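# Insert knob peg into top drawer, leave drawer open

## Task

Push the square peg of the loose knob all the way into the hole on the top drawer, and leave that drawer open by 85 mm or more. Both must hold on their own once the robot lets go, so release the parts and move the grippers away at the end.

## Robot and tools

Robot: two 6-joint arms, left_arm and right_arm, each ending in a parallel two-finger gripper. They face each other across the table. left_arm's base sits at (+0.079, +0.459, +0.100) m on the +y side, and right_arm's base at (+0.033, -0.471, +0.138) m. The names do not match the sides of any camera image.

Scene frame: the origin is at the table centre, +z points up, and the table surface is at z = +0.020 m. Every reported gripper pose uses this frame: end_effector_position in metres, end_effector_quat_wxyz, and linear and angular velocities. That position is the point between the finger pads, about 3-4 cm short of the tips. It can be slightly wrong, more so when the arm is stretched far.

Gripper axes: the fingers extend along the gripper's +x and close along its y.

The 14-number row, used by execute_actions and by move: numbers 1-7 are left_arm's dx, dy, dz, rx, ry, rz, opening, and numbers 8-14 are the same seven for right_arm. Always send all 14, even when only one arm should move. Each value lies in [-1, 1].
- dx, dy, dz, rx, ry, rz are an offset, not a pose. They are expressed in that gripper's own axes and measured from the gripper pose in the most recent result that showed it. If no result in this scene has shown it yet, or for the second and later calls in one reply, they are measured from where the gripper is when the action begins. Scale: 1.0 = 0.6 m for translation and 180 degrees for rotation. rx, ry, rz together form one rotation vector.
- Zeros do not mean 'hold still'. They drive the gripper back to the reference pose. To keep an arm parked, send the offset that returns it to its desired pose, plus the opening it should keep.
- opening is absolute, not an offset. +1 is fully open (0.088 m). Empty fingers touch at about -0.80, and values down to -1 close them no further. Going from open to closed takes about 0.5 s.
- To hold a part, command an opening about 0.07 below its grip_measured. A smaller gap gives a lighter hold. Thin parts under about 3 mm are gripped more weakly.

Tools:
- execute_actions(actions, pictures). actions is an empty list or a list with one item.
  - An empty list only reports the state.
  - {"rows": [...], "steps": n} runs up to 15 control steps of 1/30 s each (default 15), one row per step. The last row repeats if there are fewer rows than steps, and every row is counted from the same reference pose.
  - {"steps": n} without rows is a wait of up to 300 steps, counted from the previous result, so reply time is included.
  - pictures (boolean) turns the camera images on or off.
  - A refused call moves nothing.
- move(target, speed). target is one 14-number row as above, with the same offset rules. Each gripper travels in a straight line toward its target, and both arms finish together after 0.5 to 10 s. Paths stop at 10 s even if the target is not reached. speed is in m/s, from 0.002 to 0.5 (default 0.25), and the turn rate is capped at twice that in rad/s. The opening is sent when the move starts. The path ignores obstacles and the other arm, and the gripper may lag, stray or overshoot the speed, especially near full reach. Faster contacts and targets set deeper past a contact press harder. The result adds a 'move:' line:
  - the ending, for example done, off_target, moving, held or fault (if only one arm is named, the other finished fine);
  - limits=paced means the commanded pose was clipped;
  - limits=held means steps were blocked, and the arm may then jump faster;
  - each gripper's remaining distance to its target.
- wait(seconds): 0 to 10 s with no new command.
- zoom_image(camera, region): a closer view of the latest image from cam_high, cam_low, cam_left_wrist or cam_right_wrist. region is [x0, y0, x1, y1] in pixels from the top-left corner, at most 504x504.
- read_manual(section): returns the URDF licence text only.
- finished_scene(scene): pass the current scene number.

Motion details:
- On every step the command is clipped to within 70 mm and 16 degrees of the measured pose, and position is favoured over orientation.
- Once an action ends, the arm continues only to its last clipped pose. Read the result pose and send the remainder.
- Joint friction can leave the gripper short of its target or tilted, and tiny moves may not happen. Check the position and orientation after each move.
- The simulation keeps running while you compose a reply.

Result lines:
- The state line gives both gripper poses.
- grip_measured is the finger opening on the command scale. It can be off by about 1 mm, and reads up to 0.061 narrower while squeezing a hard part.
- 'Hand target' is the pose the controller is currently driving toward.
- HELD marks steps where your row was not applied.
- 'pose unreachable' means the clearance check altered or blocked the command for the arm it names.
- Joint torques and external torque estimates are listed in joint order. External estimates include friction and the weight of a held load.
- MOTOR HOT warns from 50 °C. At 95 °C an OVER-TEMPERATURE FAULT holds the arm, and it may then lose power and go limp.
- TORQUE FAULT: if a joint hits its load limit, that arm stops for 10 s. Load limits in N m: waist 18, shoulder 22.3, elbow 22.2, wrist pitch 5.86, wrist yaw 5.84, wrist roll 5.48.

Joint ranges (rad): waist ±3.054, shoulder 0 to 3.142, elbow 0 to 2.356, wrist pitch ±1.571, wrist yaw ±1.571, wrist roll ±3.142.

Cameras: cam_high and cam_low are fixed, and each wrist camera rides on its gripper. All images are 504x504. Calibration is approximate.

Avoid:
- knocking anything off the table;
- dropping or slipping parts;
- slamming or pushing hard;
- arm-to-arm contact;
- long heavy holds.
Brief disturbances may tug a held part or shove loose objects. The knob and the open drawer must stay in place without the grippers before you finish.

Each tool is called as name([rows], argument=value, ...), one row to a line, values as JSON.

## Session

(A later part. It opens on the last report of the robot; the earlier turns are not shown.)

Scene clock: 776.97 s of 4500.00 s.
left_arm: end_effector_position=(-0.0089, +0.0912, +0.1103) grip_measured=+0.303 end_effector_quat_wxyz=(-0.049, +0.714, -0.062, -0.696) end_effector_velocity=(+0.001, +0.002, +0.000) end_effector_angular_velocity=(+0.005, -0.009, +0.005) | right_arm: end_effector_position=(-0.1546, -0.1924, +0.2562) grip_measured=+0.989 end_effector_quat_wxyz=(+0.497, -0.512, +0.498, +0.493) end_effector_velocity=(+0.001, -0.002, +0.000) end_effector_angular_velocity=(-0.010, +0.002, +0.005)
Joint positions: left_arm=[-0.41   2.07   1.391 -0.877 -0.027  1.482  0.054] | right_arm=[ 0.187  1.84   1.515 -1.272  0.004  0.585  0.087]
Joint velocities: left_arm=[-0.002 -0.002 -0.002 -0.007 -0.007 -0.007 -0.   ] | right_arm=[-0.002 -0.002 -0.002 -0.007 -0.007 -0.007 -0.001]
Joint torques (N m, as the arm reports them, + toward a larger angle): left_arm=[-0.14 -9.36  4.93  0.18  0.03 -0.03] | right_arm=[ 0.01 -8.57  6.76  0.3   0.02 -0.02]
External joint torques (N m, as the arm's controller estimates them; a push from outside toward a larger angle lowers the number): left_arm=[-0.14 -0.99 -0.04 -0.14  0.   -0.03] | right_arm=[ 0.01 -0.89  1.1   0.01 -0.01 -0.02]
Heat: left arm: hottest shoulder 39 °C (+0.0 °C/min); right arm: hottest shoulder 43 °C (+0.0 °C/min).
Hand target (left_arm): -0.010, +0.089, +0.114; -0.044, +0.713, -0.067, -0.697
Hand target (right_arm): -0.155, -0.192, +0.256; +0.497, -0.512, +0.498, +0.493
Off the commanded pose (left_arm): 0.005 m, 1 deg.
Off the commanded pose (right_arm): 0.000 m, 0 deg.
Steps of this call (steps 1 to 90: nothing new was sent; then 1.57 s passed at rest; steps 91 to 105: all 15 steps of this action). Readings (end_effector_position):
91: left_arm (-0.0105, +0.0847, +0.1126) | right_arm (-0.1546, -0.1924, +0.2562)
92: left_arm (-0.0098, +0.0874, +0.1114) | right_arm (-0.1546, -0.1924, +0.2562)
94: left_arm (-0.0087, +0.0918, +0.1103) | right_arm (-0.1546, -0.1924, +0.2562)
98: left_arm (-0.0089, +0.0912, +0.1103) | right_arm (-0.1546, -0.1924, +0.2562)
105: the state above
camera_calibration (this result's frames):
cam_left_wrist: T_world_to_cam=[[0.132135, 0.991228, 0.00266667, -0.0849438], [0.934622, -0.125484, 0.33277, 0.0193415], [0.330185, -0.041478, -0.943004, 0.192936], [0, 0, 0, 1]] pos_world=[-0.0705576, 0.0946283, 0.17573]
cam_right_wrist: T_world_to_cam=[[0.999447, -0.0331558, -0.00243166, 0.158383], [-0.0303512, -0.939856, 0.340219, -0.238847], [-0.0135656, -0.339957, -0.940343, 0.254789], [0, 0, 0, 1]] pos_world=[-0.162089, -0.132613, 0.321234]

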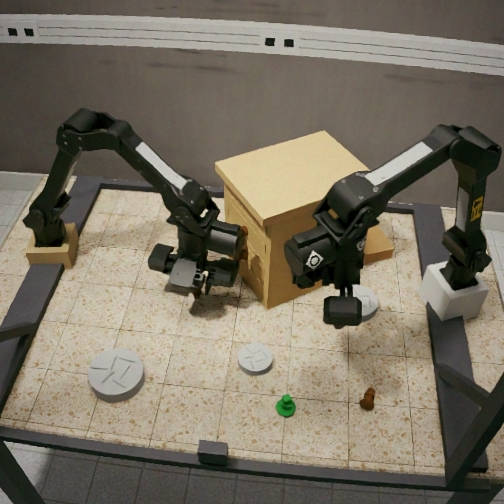

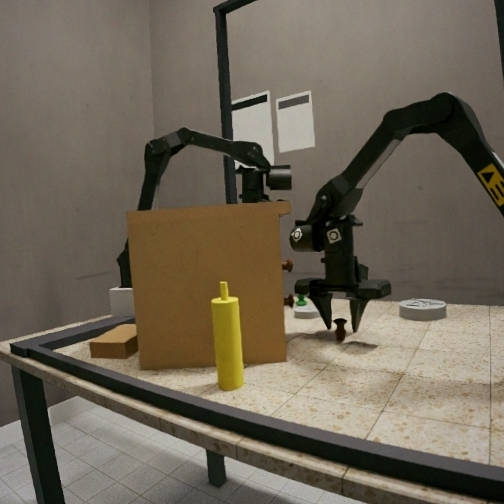

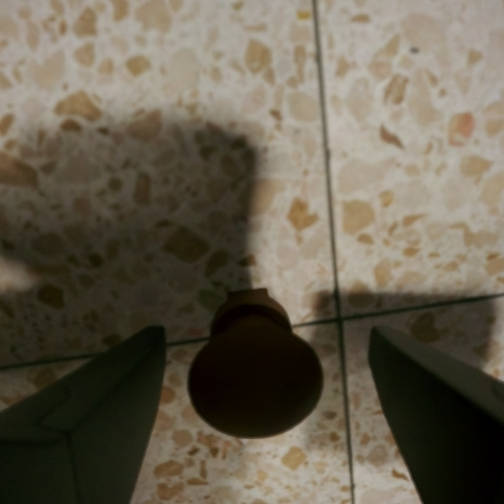

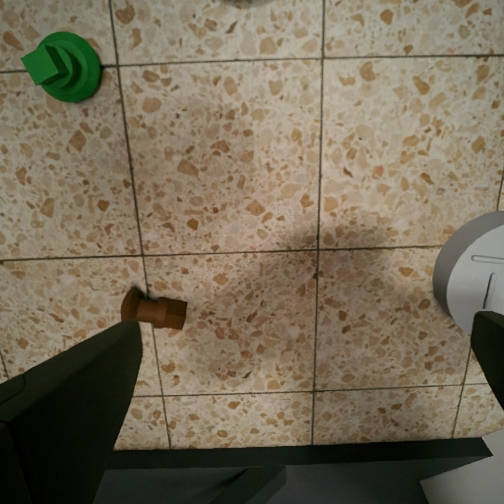

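execute_actions([
  {"rows":[[-0.005,0.025,0,0,0,0,0.1,0,0,0,0,0,0,1],[-0.004,0.004,0,0,0,0,0.1,0,0,0,0,0,0,1]],"steps":12},
])

Scene clock: 780.63 s of 4500.00 s.
left_arm: end_effector_position=(-0.0092, +0.0900, +0.1118) grip_measured=+0.111 end_effector_quat_wxyz=(-0.049, +0.714, -0.062, -0.696) end_effector_velocity=(-0.001, +0.004, +0.001) end_effector_angular_velocity=(+0.009, +0.005, +0.005) | right_arm: end_effector_position=(-0.1546, -0.1924, +0.2562) grip_measured=+0.989 end_effector_quat_wxyz=(+0.497, -0.512, +0.498, +0.493) end_effector_velocity=(-0.000, -0.000, -0.001) end_effector_angular_velocity=(-0.002, +0.008, +0.005)
Joint positions: left_arm=[-0.41   2.073  1.402 -0.887 -0.027  1.482  0.044] | right_arm=[ 0.187  1.84   1.515 -1.272  0.004  0.585  0.087]
Joint velocities: left_arm=[-0.002 -0.007 -0.007 -0.007  0.007 -0.007 -0.004] | right_arm=[-0.002 -0.002 -0.007  0.007 -0.007 -0.007 -0.   ]
Joint torques (N m, as the arm reports them, + toward a larger angle): left_arm=[-0.04 -8.49  5.02  0.06  0.03  0.05] | right_arm=[ 0.04 -8.55  6.75  0.32  0.02 -0.02]
External joint torques (N m, as the arm's controller estimates them; a push from outside toward a larger angle lowers the number): left_arm=[-0.03 -0.07  0.08 -0.23 -0.01  0.05] | right_arm=[ 0.04 -0.83  1.06  0.02 -0.01 -0.02]
Heat: left arm: hottest shoulder 39 °C (-1.0 °C/min); right arm: hottest shoulder 43 °C (+0.0 °C/min).
Hand target (left_arm): -0.009, +0.089, +0.113; -0.049, +0.714, -0.062, -0.696
Hand target (right_arm): -0.155, -0.192, +0.256; +0.497, -0.512, +0.498, +0.493
Off the commanded pose (left_arm): 0.001 m, 0 deg.
Off the commanded pose (right_arm): 0.000 m, 0 deg.
Steps of this call (steps 1 to 90: nothing new was sent; then 0.27 s passed at rest; steps 91 to 102: all 12 steps of this action). Readings (end_effector_position):
91: left_arm (-0.0090, +0.0907, +0.1112) | right_arm (-0.1546, -0.1924, +0.2562)
92: left_arm (-0.0092, +0.0898, +0.1117) | right_arm (-0.1546, -0.1924, +0.2562)
94: left_arm (-0.0092, +0.0897, +0.1118) | right_arm (-0.1546, -0.1924, +0.2562)
98: left_arm (-0.0092, +0.0900, +0.1118) | right_arm (-0.1546, -0.1924, +0.2562)
102: the state above
camera_calibration (this result's frames):
cam_left_wrist: T_world_to_cam=[[0.132133, 0.991222, 0.00456185, -0.0839838], [0.934467, -0.1261, 0.332971, 0.0189899], [0.330623, -0.0397334, -0.942926, 0.194261], [0, 0, 0, 1]] pos_world=[-0.0708756, 0.0933598, 0.177234]
cam_right_wrist: T_world_to_cam=[[0.999447, -0.0331558, -0.00243166, 0.158383], [-0.0303512, -0.939856, 0.340219, -0.238847], [-0.0135656, -0.339957, -0.940343, 0.254789], [0, 0, 0, 1]] pos_world=[-0.162089, -0.132613, 0.321234]

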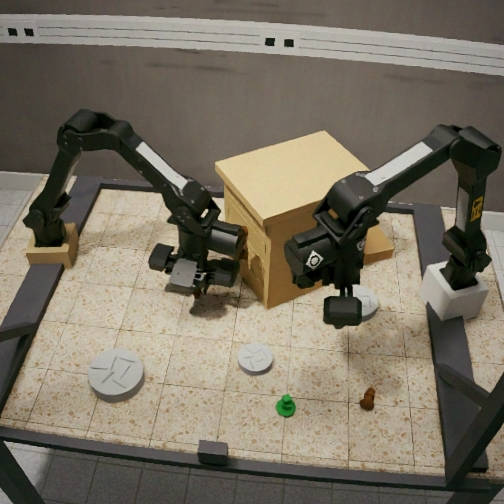

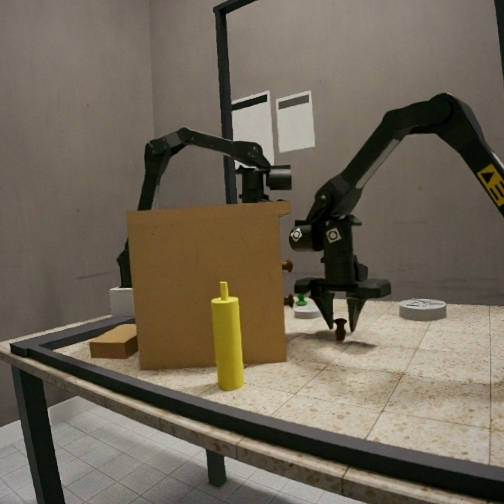

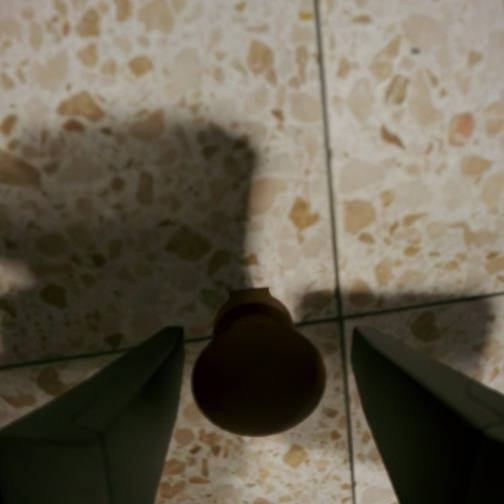

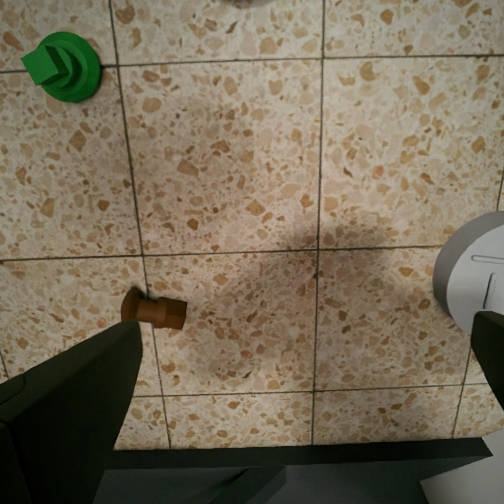

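execute_actions([
  {"rows":[[0,0.025,0,0,0,0,0.0,0,0,0,0,0,0,1],[0,0.003,0,0,0,0,-0.05,0,0,0,0,0,0,1],[0,0.003,0,0,0,0,-0.1,0,0,0,0,0,0,1],[0,0.003,0,0,0,0,-0.12,0,0,0,0,0,0,1],[0,0.003,0,0,0,0,-0.14,0,0,0,0,0,0,1],[0,0.003,0,0,0,0,-0.16,0,0,0,0,0,0,1],[0,0.003,0,0,0,0,-0.18,0,0,0,0,0,0,1],[0,0.003,0,0,0,0,-0.2,0,0,0,0,0,0,1],[0,0.003,0,0,0,0,-0.24,0,0,0,0,0,0,1],[0,0.003,0,0,0,0,-0.3,0,0,0,0,0,0,1]],"steps":15},
])

zoom_image(camera="cam_low", region=[300,280,380,360])

Scene clock: 803.03 s of 4500.00 s.
left_arm: end_effector_position=(-0.0096, +0.0882, +0.1124) grip_measured=-0.261 end_effector_quat_wxyz=(-0.049, +0.714, -0.062, -0.696) end_effector_velocity=(+0.003, +0.002, +0.000) end_effector_angular_velocity=(+0.002, -0.023, +0.005) | right_arm: end_effector_position=(-0.1546, -0.1924, +0.2562) grip_measured=+0.989 end_effector_quat_wxyz=(+0.497, -0.512, +0.498, +0.493) end_effector_velocity=(+0.005, +0.000, +0.000) end_effector_angular_velocity=(+0.006, -0.022, +0.005)
Joint positions: left_arm=[-0.41   2.078  1.412 -0.891 -0.027  1.482  0.026] | right_arm=[ 0.187  1.84   1.515 -1.272  0.004  0.585  0.087]
Joint velocities: left_arm=[-0.002 -0.002 -0.002 -0.007 -0.022 -0.007 -0.011] | right_arm=[-0.002 -0.002 -0.002 -0.007  0.022 -0.007 -0.   ]
Joint torques (N m, as the arm reports them, + toward a larger angle): left_arm=[ 0.14 -8.3   4.62  0.29  0.07  0.02] | right_arm=[ 0.01 -8.55  6.77  0.32  0.03 -0.02]
External joint torques (N m, as the arm's controller estimates them; a push from outside toward a larger angle lowers the number): left_arm=[ 0.18  0.14 -0.34 -0.01  0.03  0.02] | right_arm=[ 0.03 -0.79  1.08  0.03 -0.01 -0.02]
Heat: left arm: hottest shoulder 40 °C (+2.0 °C/min); right arm: hottest shoulder 44 °C (+1.0 °C/min).
Hand target (left_arm): -0.009, +0.088, +0.112; -0.049, +0.714, -0.062, -0.696
Hand target (right_arm): -0.155, -0.192, +0.256; +0.497, -0.512, +0.498, +0.493
Off the commanded pose (left_arm): 0.001 m, 0 deg.
Off the commanded pose (right_arm): 0.000 m, 0 deg.
Steps of this call (steps 1 to 90: nothing new was sent; then 18.90 s passed at rest; steps 91 to 105: all 15 steps of this action). Readings (end_effector_position):
91: left_arm (-0.0092, +0.0898, +0.1122) | right_arm (-0.1546, -0.1924, +0.2562)
92: left_arm (-0.0095, +0.0887, +0.1124) | right_arm (-0.1546, -0.1924, +0.2562)
94: left_arm (-0.0096, +0.0882, +0.1124) | right_arm (-0.1546, -0.1924, +0.2562)
98: left_arm (-0.0096, +0.0882, +0.1124) | right_arm (-0.1546, -0.1924, +0.2562)
105: the state above
camera_calibration (this result's frames):
cam_left_wrist: T_world_to_cam=[[0.132134, 0.991225, 0.00380378, -0.0820418], [0.934529, -0.125853, 0.33289, 0.0189762], [0.330448, -0.0404313, -0.942958, 0.194964], [0, 0, 0, 1]] pos_world=[-0.0713187, 0.0915927, 0.177838]
cam_right_wrist: T_world_to_cam=[[0.999447, -0.0331558, -0.00243166, 0.158383], [-0.0303512, -0.939856, 0.340219, -0.238847], [-0.0135656, -0.339957, -0.940343, 0.254789], [0, 0, 0, 1]] pos_world=[-0.162089, -0.132613, 0.321234]

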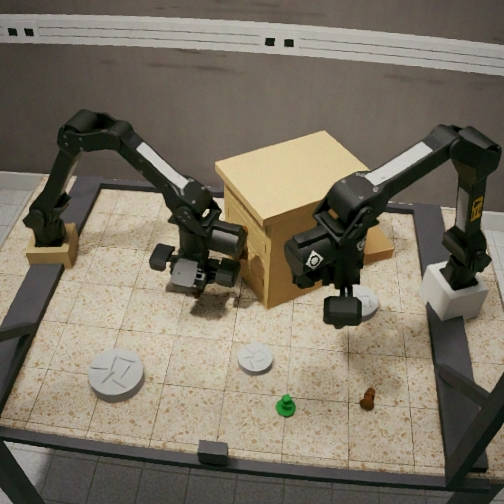

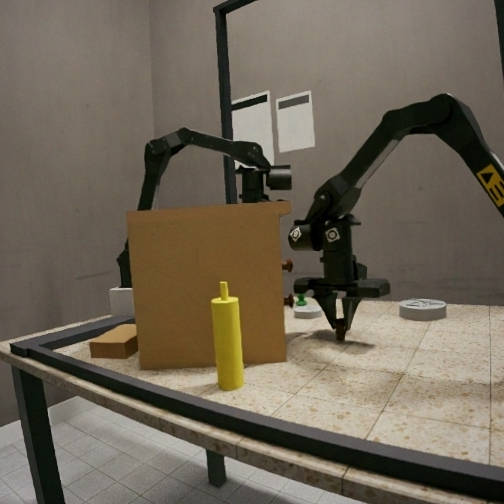

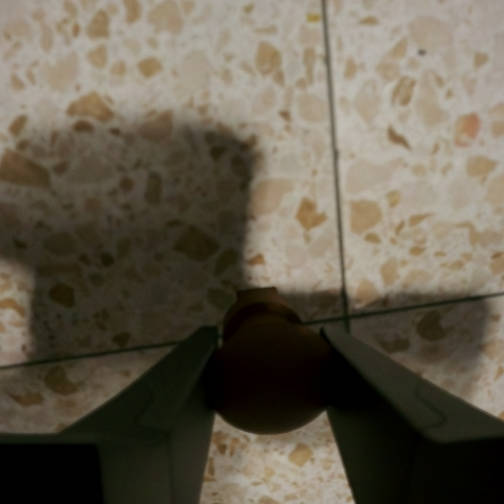

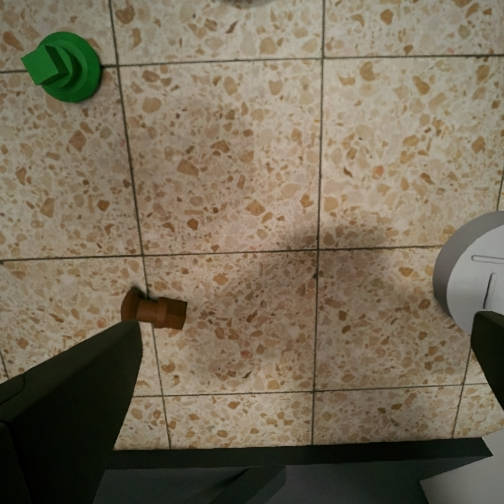

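Region (300, 280, 380, 360) of cam_low's 504x504 image, scaled by 6.300, with more detail than that image has.

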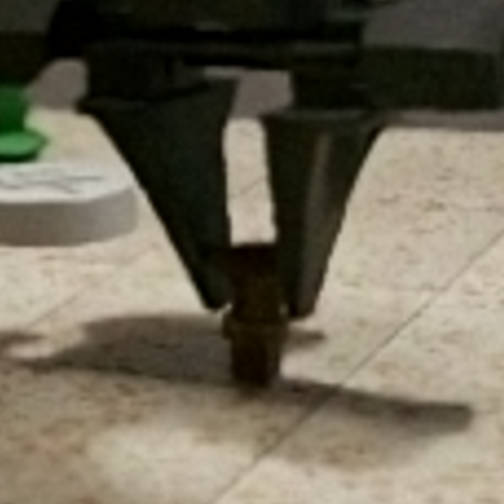

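execute_actions([
  {"rows":[[0,0,0,0,0,0,-0.33,0,0,0,0,0,0,1]],"steps":10},
])

zoom_image(camera="cam_low", region=[300,280,380,360])

Scene clock: 806.37 s of 4500.00 s.
left_arm: end_effector_position=(-0.0096, +0.0882, +0.1124) grip_measured=-0.297 end_effector_quat_wxyz=(-0.049, +0.714, -0.062, -0.696) end_effector_velocity=(-0.001, -0.003, +0.003) end_effector_angular_velocity=(-0.019, -0.003, +0.020) | right_arm: end_effector_position=(-0.1546, -0.1924, +0.2562) grip_measured=+0.989 end_effector_quat_wxyz=(+0.497, -0.512, +0.498, +0.493) end_effector_velocity=(+0.005, -0.003, -0.001) end_effector_angular_velocity=(-0.018, -0.021, +0.005)
Joint positions: left_arm=[-0.41   2.078  1.412 -0.891 -0.027  1.482  0.024] | right_arm=[ 0.187  1.84   1.515 -1.272  0.004  0.585  0.087]
Joint velocities: left_arm=[-0.002 -0.007  0.002  0.007 -0.007 -0.022 -0.   ] | right_arm=[-0.002  0.002 -0.002 -0.022  0.007 -0.007 -0.   ]
Joint torques (N m, as the arm reports them, + toward a larger angle): left_arm=[-0.06 -8.47  4.38  0.22  0.02  0.04] | right_arm=[ 0.01 -8.52  6.77  0.3   0.03 -0.02]
External joint torques (N m, as the arm's controller estimates them; a push from outside toward a larger angle lowers the number): left_arm=[-0.07  0.11 -0.69 -0.1  -0.02  0.05] | right_arm=[ 0.04 -0.85  1.13  0.03 -0.01 -0.02]
Heat: left arm: hottest shoulder 41 °C (+3.0 °C/min); right arm: hottest shoulder 44 °C (+1.0 °C/min).
Hand target (left_arm): -0.010, +0.088, +0.112; -0.049, +0.714, -0.062, -0.696
Hand target (right_arm): -0.155, -0.192, +0.256; +0.497, -0.512, +0.498, +0.493
Off the commanded pose (left_arm): 0.000 m, 0 deg.
Off the commanded pose (right_arm): 0.000 m, 0 deg.
Steps of this call (steps 1 to 90: nothing new was sent; steps 91 to 100: all 10 steps of this action). Readings (end_effector_position):
91: left_arm (-0.0096, +0.0882, +0.1124) | right_arm (-0.1546, -0.1924, +0.2562)
92: left_arm (-0.0096, +0.0882, +0.1124) | right_arm (-0.1546, -0.1924, +0.2562)
94: left_arm (-0.0096, +0.0882, +0.1124) | right_arm (-0.1546, -0.1924, +0.2562)
98: left_arm (-0.0096, +0.0882, +0.1124) | right_arm (-0.1546, -0.1924, +0.2562)
100: the state above
camera_calibration (this result's frames):
cam_left_wrist: T_world_to_cam=[[0.132134, 0.991225, 0.00380378, -0.0820418], [0.934529, -0.125853, 0.33289, 0.0189762], [0.330448, -0.0404313, -0.942958, 0.194964], [0, 0, 0, 1]] pos_world=[-0.0713187, 0.0915927, 0.177838]
cam_right_wrist: T_world_to_cam=[[0.999447, -0.0331558, -0.00243166, 0.158383], [-0.0303512, -0.939856, 0.340219, -0.238847], [-0.0135656, -0.339957, -0.940343, 0.254789], [0, 0, 0, 1]] pos_world=[-0.162089, -0.132613, 0.321234]

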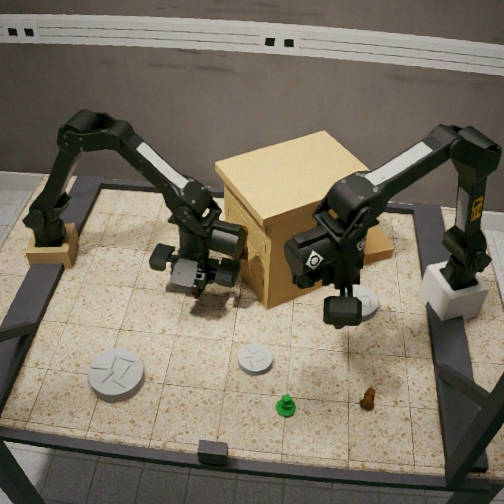

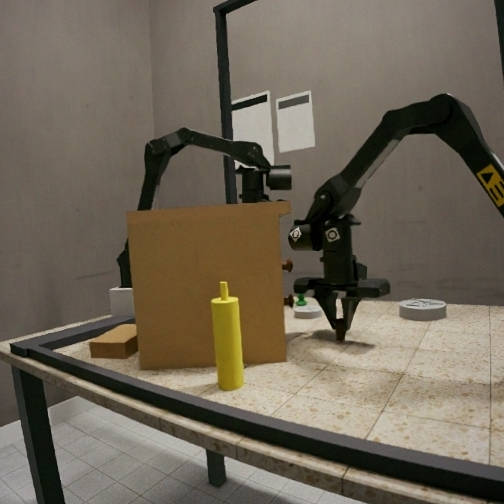

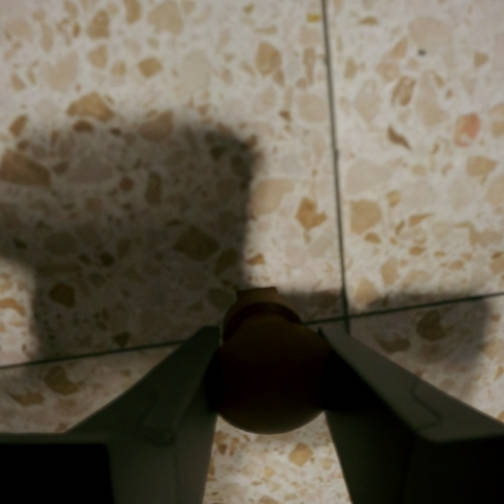

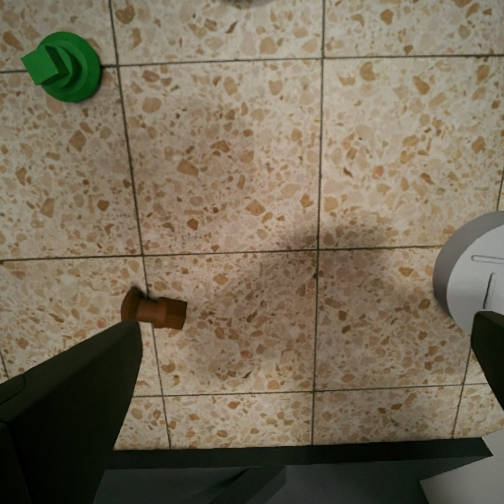

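Region (300, 280, 380, 360) of cam_low's 504x504 image, scaled by 6.300, with more detail than that image has.

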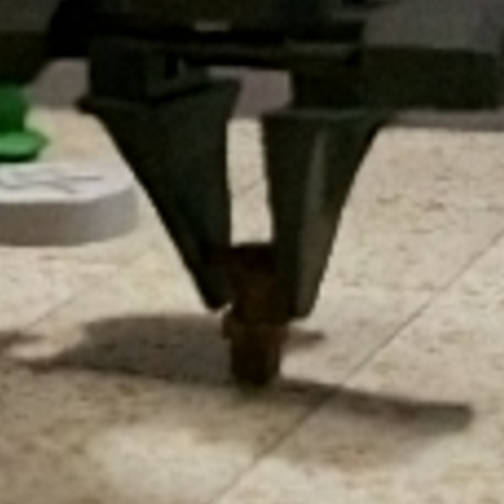

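execute_actions([
  {"rows":[[0,0,0,0,0,0,-0.6,0,0,0,0,0,0,1]],"steps":15},
])

Scene clock: 818.53 s of 4500.00 s.
left_arm: end_effector_position=(-0.0096, +0.0882, +0.1124) grip_measured=-0.297 end_effector_quat_wxyz=(-0.049, +0.714, -0.062, -0.696) end_effector_velocity=(+0.001, +0.002, -0.001) end_effector_angular_velocity=(+0.010, -0.010, +0.005) | right_arm: end_effector_position=(-0.1546, -0.1924, +0.2562) grip_measured=+0.989 end_effector_quat_wxyz=(+0.497, -0.512, +0.498, +0.493) end_effector_velocity=(-0.003, -0.001, +0.000) end_effector_angular_velocity=(-0.006, +0.022, +0.004)
Joint positions: left_arm=[-0.41   2.078  1.412 -0.891 -0.027  1.482  0.024] | right_arm=[ 0.187  1.84   1.515 -1.272  0.004  0.585  0.087]
Joint velocities: left_arm=[-0.002  0.002 -0.002 -0.007 -0.007 -0.007 -0.   ] | right_arm=[-0.002 -0.002 -0.002  0.007 -0.022 -0.007  0.   ]
Joint torques (N m, as the arm reports them, + toward a larger angle): left_arm=[ 0.03 -8.45  4.41  0.24  0.05  0.03] | right_arm=[ 0.02 -8.54  6.78  0.32  0.03 -0.01]
External joint torques (N m, as the arm's controller estimates them; a push from outside toward a larger angle lowers the number): left_arm=[ 0.08 -0.06 -0.55 -0.07  0.01  0.03] | right_arm=[ 0.02 -0.92  1.13  0.02  0.   -0.02]
Heat: left arm: hottest shoulder 41 °C (+4.0 °C/min); right arm: hottest shoulder 44 °C (+1.0 °C/min).
Hand target (left_arm): -0.010, +0.088, +0.112; -0.049, +0.714, -0.062, -0.696
Hand target (right_arm): -0.155, -0.192, +0.256; +0.497, -0.512, +0.498, +0.493
Off the commanded pose (left_arm): 0.000 m, 0 deg.
Off the commanded pose (right_arm): 0.000 m, 0 deg.
Steps of this call (steps 1 to 90: nothing new was sent; then 8.67 s passed at rest; steps 91 to 105: all 15 steps of this action). Readings (end_effector_position):
91: left_arm (-0.0096, +0.0882, +0.1124) | right_arm (-0.1546, -0.1924, +0.2562)
92: left_arm (-0.0096, +0.0882, +0.1124) | right_arm (-0.1546, -0.1924, +0.2562)
94: left_arm (-0.0096, +0.0882, +0.1124) | right_arm (-0.1546, -0.1924, +0.2562)
98: left_arm (-0.0096, +0.0882, +0.1124) | right_arm (-0.1546, -0.1924, +0.2562)
105: the state above
camera_calibration (this result's frames):
cam_left_wrist: T_world_to_cam=[[0.132134, 0.991225, 0.00380378, -0.0820418], [0.934529, -0.125853, 0.33289, 0.0189762], [0.330448, -0.0404313, -0.942958, 0.194964], [0, 0, 0, 1]] pos_world=[-0.0713187, 0.0915927, 0.177838]
cam_right_wrist: T_world_to_cam=[[0.999447, -0.0331558, -0.00243166, 0.158383], [-0.0303512, -0.939856, 0.340219, -0.238847], [-0.0135656, -0.339957, -0.940343, 0.254789], [0, 0, 0, 1]] pos_world=[-0.162089, -0.132613, 0.321234]

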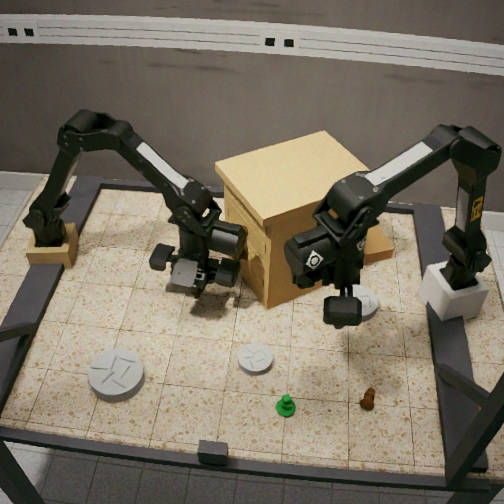

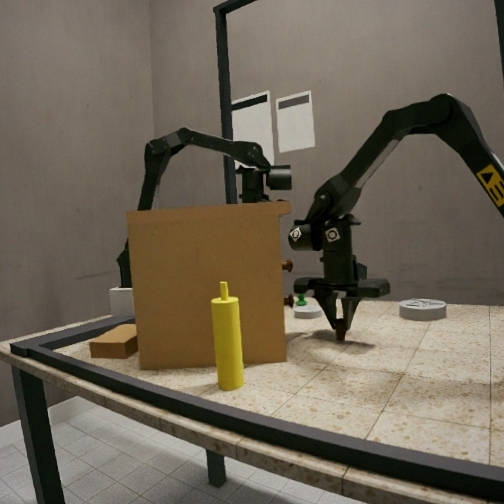

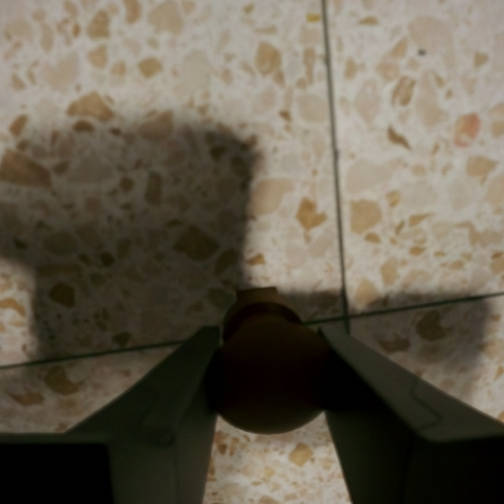

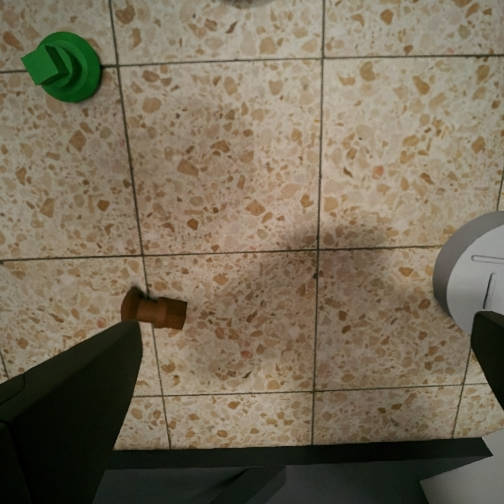

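zoom_image(camera="cam_low", region=[290, 270, 390, 350])

move(target=[-0.15,0,0,0,0,0,-0.6,0,0,0,0,0,0,1], speed=0.15)

Region (290, 270, 390, 350) of cam_low's 504x504 image, scaled by 5.040, with more detail than that image has; it fills the top 403 rows of this view, and the rest is white.

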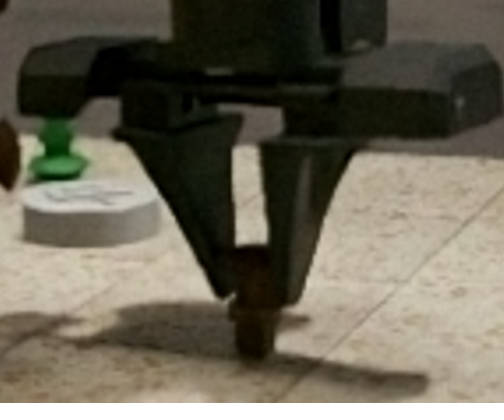

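Scene clock: 822.10 s of 4500.00 s.
left_arm: end_effector_position=(-0.0089, +0.0924, +0.1929) grip_measured=-0.297 end_effector_quat_wxyz=(-0.058, +0.715, -0.052, -0.695) end_effector_velocity=(+0.000, +0.000, +0.007) end_effector_angular_velocity=(-0.005, -0.007, +0.019) | right_arm: end_effector_position=(-0.1546, -0.1924, +0.2562) grip_measured=+0.989 end_effector_quat_wxyz=(+0.497, -0.512, +0.498, +0.493) end_effector_velocity=(+0.003, -0.005, -0.001) end_effector_angular_velocity=(-0.026, -0.009, +0.005)
Joint positions: left_arm=[-0.41   1.999  1.626 -1.211 -0.027  1.48   0.024] | right_arm=[ 0.187  1.84   1.515 -1.272  0.004  0.585  0.087]
Joint velocities: left_arm=[-0.002 -0.007  0.017 -0.022 -0.007 -0.022 -0.   ] | right_arm=[-0.002  0.002 -0.002 -0.022 -0.007 -0.007 -0.   ]
Joint torques (N m, as the arm reports them, + toward a larger angle): left_arm=[ -0.35 -10.19   6.2   -0.06   0.06  -0.07] | right_arm=[ 0.01 -8.59  6.81  0.31  0.03 -0.02]
External joint torques (N m, as the arm's controller estimates them; a push from outside toward a larger angle lowers the number): left_arm=[-0.34 -1.88  0.88 -0.31  0.02 -0.07] | right_arm=[ 0.01 -1.02  1.2   0.02  0.   -0.02]
Heat: left arm: hottest shoulder 41 °C (+3.0 °C/min); right arm: hottest shoulder 44 °C (+1.0 °C/min).
Hand target (left_arm): -0.011, +0.090, +0.202; -0.049, +0.714, -0.062, -0.696
Hand target (right_arm): -0.155, -0.192, +0.256; +0.497, -0.512, +0.498, +0.493
Off the commanded pose (left_arm): 0.010 m, 2 deg.
Off the commanded pose (right_arm): 0.000 m, 0 deg.
move: off_target (left_arm)
camera_calibration (this result's frames):
cam_left_wrist: T_world_to_cam=[[0.130514, 0.990996, 0.0298874, -0.0915885], [0.932589, -0.132942, 0.335564, -0.00785941], [0.336516, -0.0159232, -0.941543, 0.268272], [0, 0, 0, 1]] pos_world=[-0.0709946, 0.0939907, 0.257964]
cam_right_wrist: T_world_to_cam=[[0.999447, -0.0331558, -0.00243166, 0.158383], [-0.0303512, -0.939856, 0.340219, -0.238847], [-0.0135656, -0.339957, -0.940343, 0.254789], [0, 0, 0, 1]] pos_world=[-0.162089, -0.132613, 0.321234]

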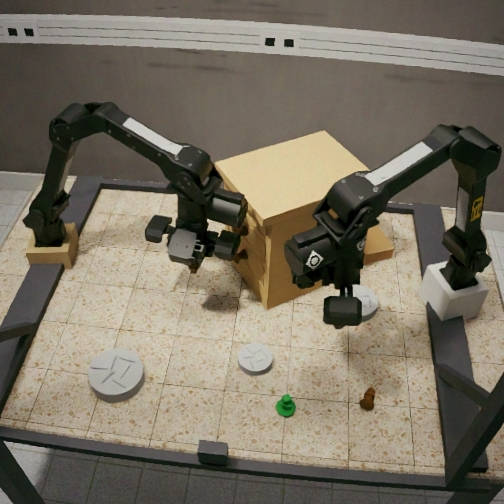

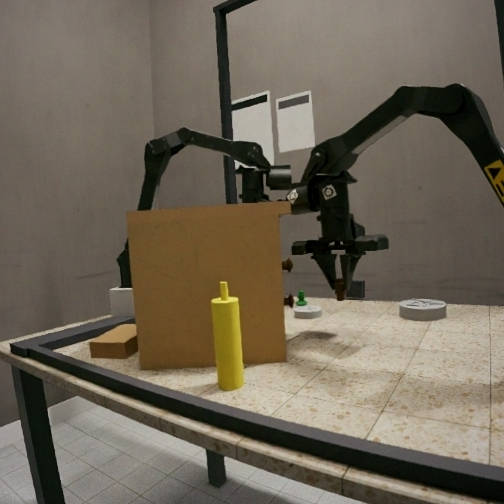

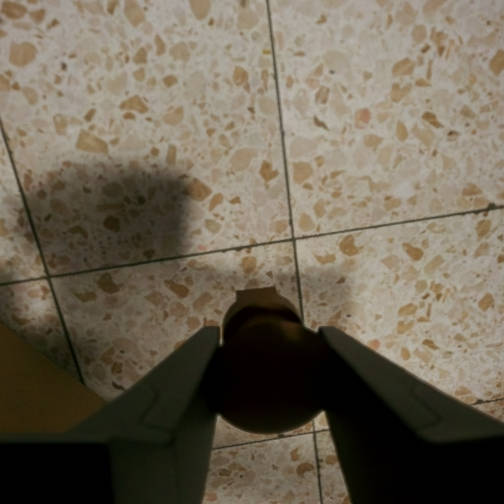

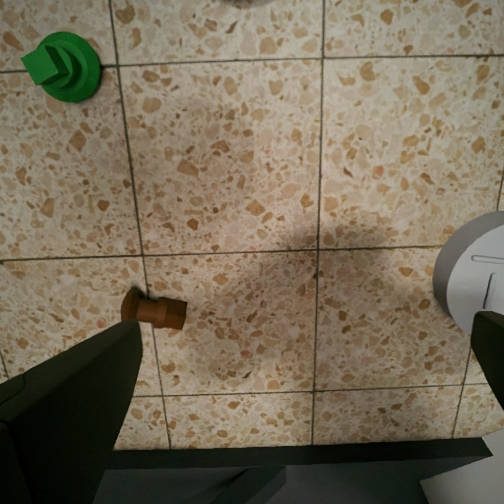

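move(target=[-0.08,0,0,-0.472,0,0,-0.6,0,0,0,0,0,0,1], speed=0.4)

move(target=[-0.07,0,-0.03,0,-0.5,0,-0.6,0,0,0,0,0,0,1], speed=0.3)

Scene clock: 851.10 s of 4500.00 s.
left_arm: end_effector_position=(-0.0086, +0.0938, +0.2354) grip_measured=-0.296 end_effector_quat_wxyz=(+0.436, +0.571, +0.433, -0.544) end_effector_velocity=(+0.001, +0.005, +0.000) end_effector_angular_velocity=(+0.019, -0.013, +0.019) | right_arm: end_effector_position=(-0.1546, -0.1924, +0.2562) grip_measured=+0.989 end_effector_quat_wxyz=(+0.497, -0.512, +0.498, +0.493) end_effector_velocity=(-0.000, -0.000, -0.001) end_effector_angular_velocity=(-0.002, +0.008, +0.019)
Joint positions: left_arm=[-0.411  1.999  1.795 -1.396 -0.027 -0.001  0.024] | right_arm=[ 0.187  1.84   1.515 -1.272  0.004  0.585  0.087]
Joint velocities: left_arm=[-0.002 -0.002 -0.002 -0.022 -0.007 -0.022 -0.   ] | right_arm=[-0.002 -0.002 -0.007  0.007 -0.007 -0.022 -0.001]
Joint torques (N m, as the arm reports them, + toward a larger angle): left_arm=[-0.13 -9.06  6.36 -0.03  0.01 -0.06] | right_arm=[ 0.02 -8.55  6.72  0.32  0.03 -0.02]
External joint torques (N m, as the arm's controller estimates them; a push from outside toward a larger angle lowers the number): left_arm=[-0.08 -0.8   1.03 -0.3   0.04 -0.05] | right_arm=[ 0.01 -0.83  1.02  0.02  0.   -0.02]
Heat: left arm: hottest shoulder 44 °C (+4.0 °C/min); right arm: hottest shoulder 44 °C (+1.0 °C/min).
Hand target (left_arm): -0.010, +0.092, +0.241; +0.440, +0.567, +0.430, -0.548
Hand target (right_arm): -0.155, -0.192, +0.256; +0.497, -0.512, +0.498, +0.493
Off the commanded pose (left_arm): 0.006 m, 1 deg.
Off the commanded pose (right_arm): 0.000 m, 0 deg.
After step 90, 23.53 s passed at rest.
move: done
camera_calibration (this result's frames):
cam_left_wrist: T_world_to_cam=[[-0.975515, 0.219799, -0.00764675, -0.0227027], [0.204591, 0.919681, 0.335155, -0.12711], [0.0806991, 0.325384, -0.942132, 0.274139], [0, 0, 0, 1]] pos_world=[-0.018264, 0.0326905, 0.300703]
cam_right_wrist: T_world_to_cam=[[0.999447, -0.0331558, -0.00243166, 0.158383], [-0.0303512, -0.939856, 0.340219, -0.238847], [-0.0135656, -0.339957, -0.940343, 0.254789], [0, 0, 0, 1]] pos_world=[-0.162089, -0.132613, 0.321234]

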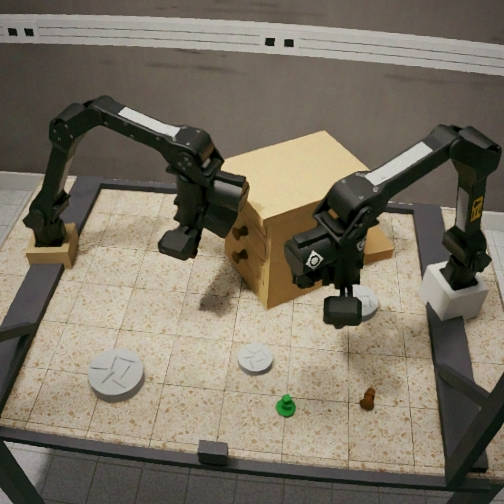

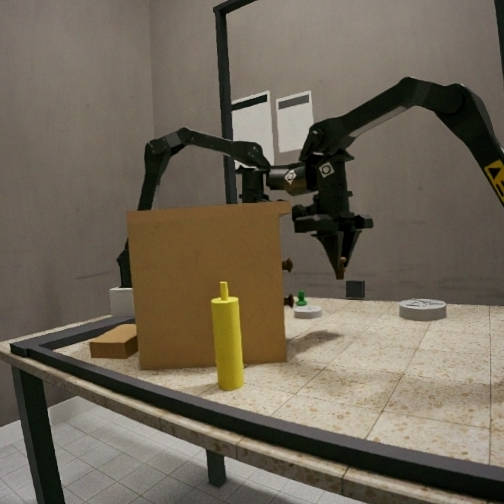

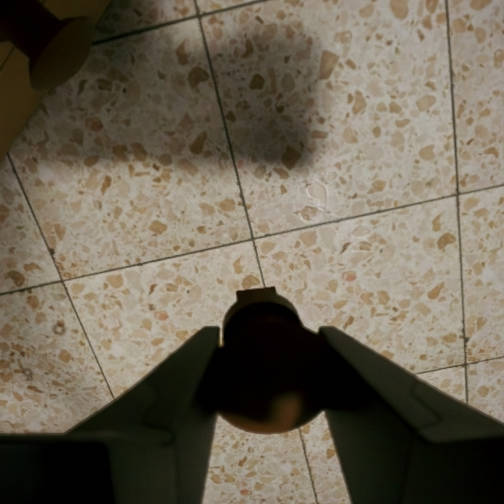

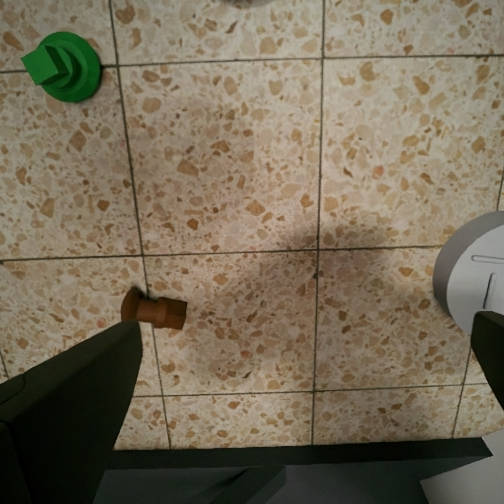

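Scene clock: 854.33 s of 4500.00 s.
left_arm: end_effector_position=(-0.0064, +0.1096, +0.2828) grip_measured=-0.296 end_effector_quat_wxyz=(+0.619, +0.014, -0.002, -0.786) end_effector_velocity=(+0.000, +0.001, -0.004) end_effector_angular_velocity=(+0.004, +0.006, +0.005) | right_arm: end_effector_position=(-0.1546, -0.1924, +0.2562) grip_measured=+0.989 end_effector_quat_wxyz=(+0.497, -0.512, +0.498, +0.493) end_effector_velocity=(+0.000, -0.004, -0.003) end_effector_angular_velocity=(-0.018, -0.004, -0.005)
Joint positions: left_arm=[-0.406  1.335  0.336  0.979 -0.006  0.021  0.024] | right_arm=[ 0.187  1.84   1.515 -1.272  0.004  0.585  0.087]
Joint velocities: left_arm=[-0.002  0.012 -0.012  0.022 -0.007 -0.007 -0.   ] | right_arm=[ 0.002  0.002 -0.007 -0.007 -0.007  0.007 -0.   ]
Joint torques (N m, as the arm reports them, + toward a larger angle): left_arm=[ 0.25 -3.2   4.33  1.98  0.17  0.06] | right_arm=[ 0.05 -8.53  6.73  0.32  0.03 -0.02]
External joint torques (N m, as the arm's controller estimates them; a push from outside toward a larger angle lowers the number): left_arm=[ 0.25  0.52 -1.05  0.31  0.17  0.06] | right_arm=[ 0.05 -0.94  1.11  0.02  0.   -0.02]
Heat: left arm: hottest shoulder 44 °C (+4.0 °C/min); right arm: hottest shoulder 44 °C (+1.0 °C/min).
Hand target (left_arm): -0.005, +0.110, +0.278; +0.618, +0.018, -0.000, -0.786
Hand target (right_arm): -0.155, -0.192, +0.256; +0.497, -0.512, +0.498, +0.493
Off the commanded pose (left_arm): 0.005 m, 1 deg.
Off the commanded pose (right_arm): 0.000 m, 0 deg.
move: done
camera_calibration (this result's frames):
cam_left_wrist: T_world_to_cam=[[-0.967162, 0.254136, 0.00354536, -0.0304412], [0.079865, 0.317125, -0.945015, 0.269343], [-0.241286, -0.913699, -0.327008, 0.273317], [0, 0, 0, 1]] pos_world=[0.014995, 0.17205, 0.344017]
cam_right_wrist: T_world_to_cam=[[0.999447, -0.0331558, -0.00243166, 0.158383], [-0.0303512, -0.939856, 0.340219, -0.238847], [-0.0135656, -0.339957, -0.940343, 0.254789], [0, 0, 0, 1]] pos_world=[-0.162089, -0.132613, 0.321234]

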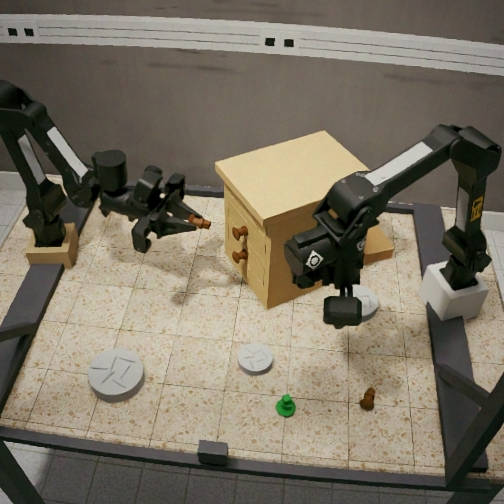

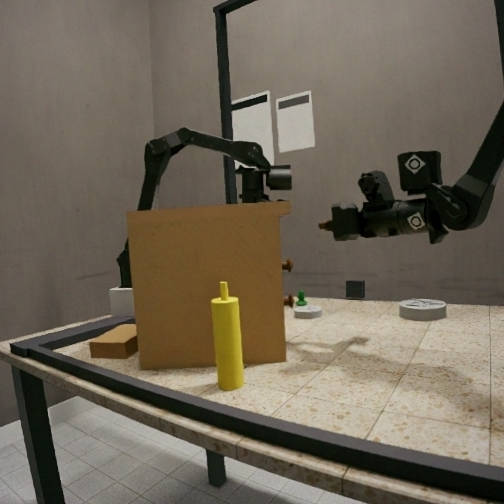

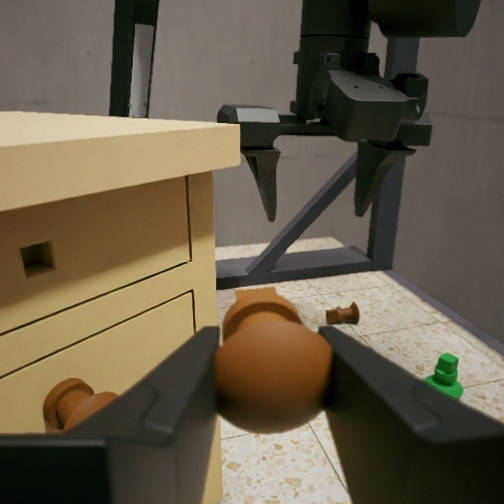

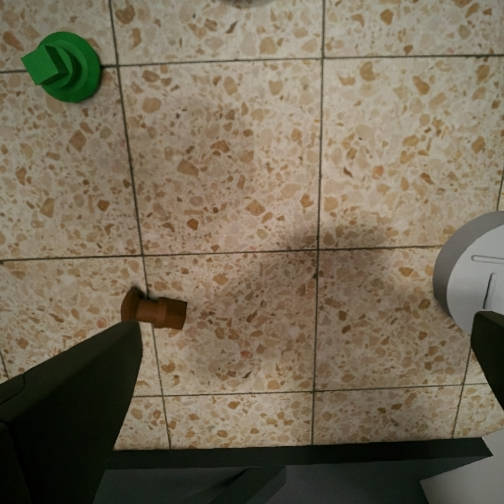

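move(target=[0,0,0,0,0,0.28,-0.6,0,0,0,0,0,0,1], speed=0.3)

Scene clock: 859.80 s of 4500.00 s.
left_arm: end_effector_position=(-0.0038, +0.1120, +0.2815) grip_measured=-0.296 end_effector_quat_wxyz=(+0.893, +0.015, -0.006, -0.449) end_effector_velocity=(+0.001, +0.001, +0.001) end_effector_angular_velocity=(-0.018, +0.016, +0.020) | right_arm: end_effector_position=(-0.1546, -0.1924, +0.2562) grip_measured=+0.989 end_effector_quat_wxyz=(+0.497, -0.512, +0.498, +0.493) end_effector_velocity=(+0.001, -0.002, +0.000) end_effector_angular_velocity=(-0.010, +0.002, +0.005)
Joint positions: left_arm=[-0.816  1.664  0.604  1.051 -1.292  0.024  0.024] | right_arm=[ 0.187  1.84   1.515 -1.272  0.004  0.585  0.087]
Joint velocities: left_arm=[-0.002  0.007  0.002  0.022 -0.022 -0.007  0.   ] | right_arm=[-0.002 -0.002 -0.002 -0.007 -0.007 -0.007 -0.   ]
Joint torques (N m, as the arm reports them, + toward a larger angle): left_arm=[-0.22 -4.5   5.63  1.45 -0.27  0.12] | right_arm=[-0.02 -8.55  6.74  0.32  0.01 -0.02]
External joint torques (N m, as the arm's controller estimates them; a push from outside toward a larger angle lowers the number): left_arm=[-0.22  0.91  0.93  0.26 -0.26  0.12] | right_arm=[-0.05 -0.88  1.09  0.03 -0.01 -0.02]
Heat: left arm: hottest shoulder 43 °C (+3.0 °C/min); right arm: hottest shoulder 44 °C (+0.0 °C/min).
Hand target (left_arm): -0.006, +0.110, +0.282; +0.894, +0.012, -0.006, -0.448
Hand target (right_arm): -0.155, -0.192, +0.256; +0.497, -0.512, +0.498, +0.493
Off the commanded pose (left_arm): 0.004 m, 0 deg.
Off the commanded pose (right_arm): 0.000 m, 0 deg.
After step 90, 0.47 s passed at rest.
move: done
camera_calibration (this result's frames):
cam_left_wrist: T_world_to_cam=[[-0.814309, -0.580383, -0.00743828, 0.0685601], [-0.174727, 0.257332, -0.950395, 0.274343], [0.553508, -0.772616, -0.310957, 0.258429], [0, 0, 0, 1]] pos_world=[-0.0392778, 0.16886, 0.341605]
cam_right_wrist: T_world_to_cam=[[0.999447, -0.0331558, -0.00243166, 0.158383], [-0.0303512, -0.939856, 0.340219, -0.238847], [-0.0135656, -0.339957, -0.940343, 0.254789], [0, 0, 0, 1]] pos_world=[-0.162089, -0.132613, 0.321234]

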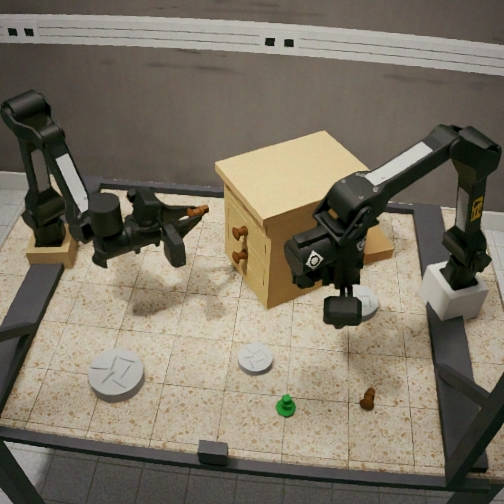

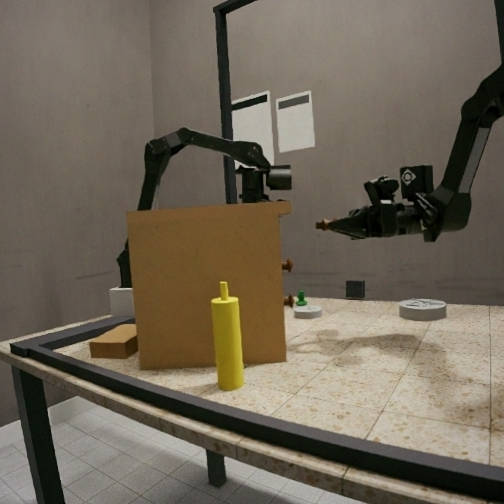

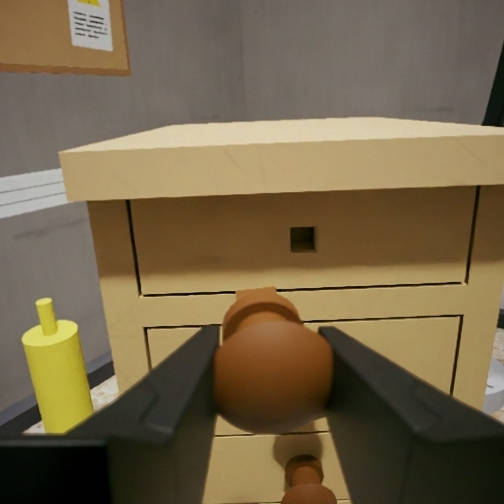

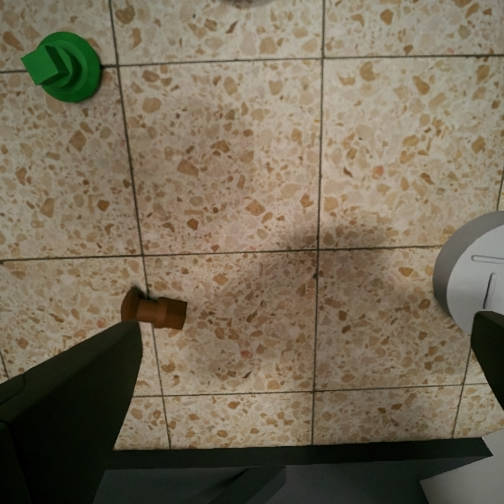

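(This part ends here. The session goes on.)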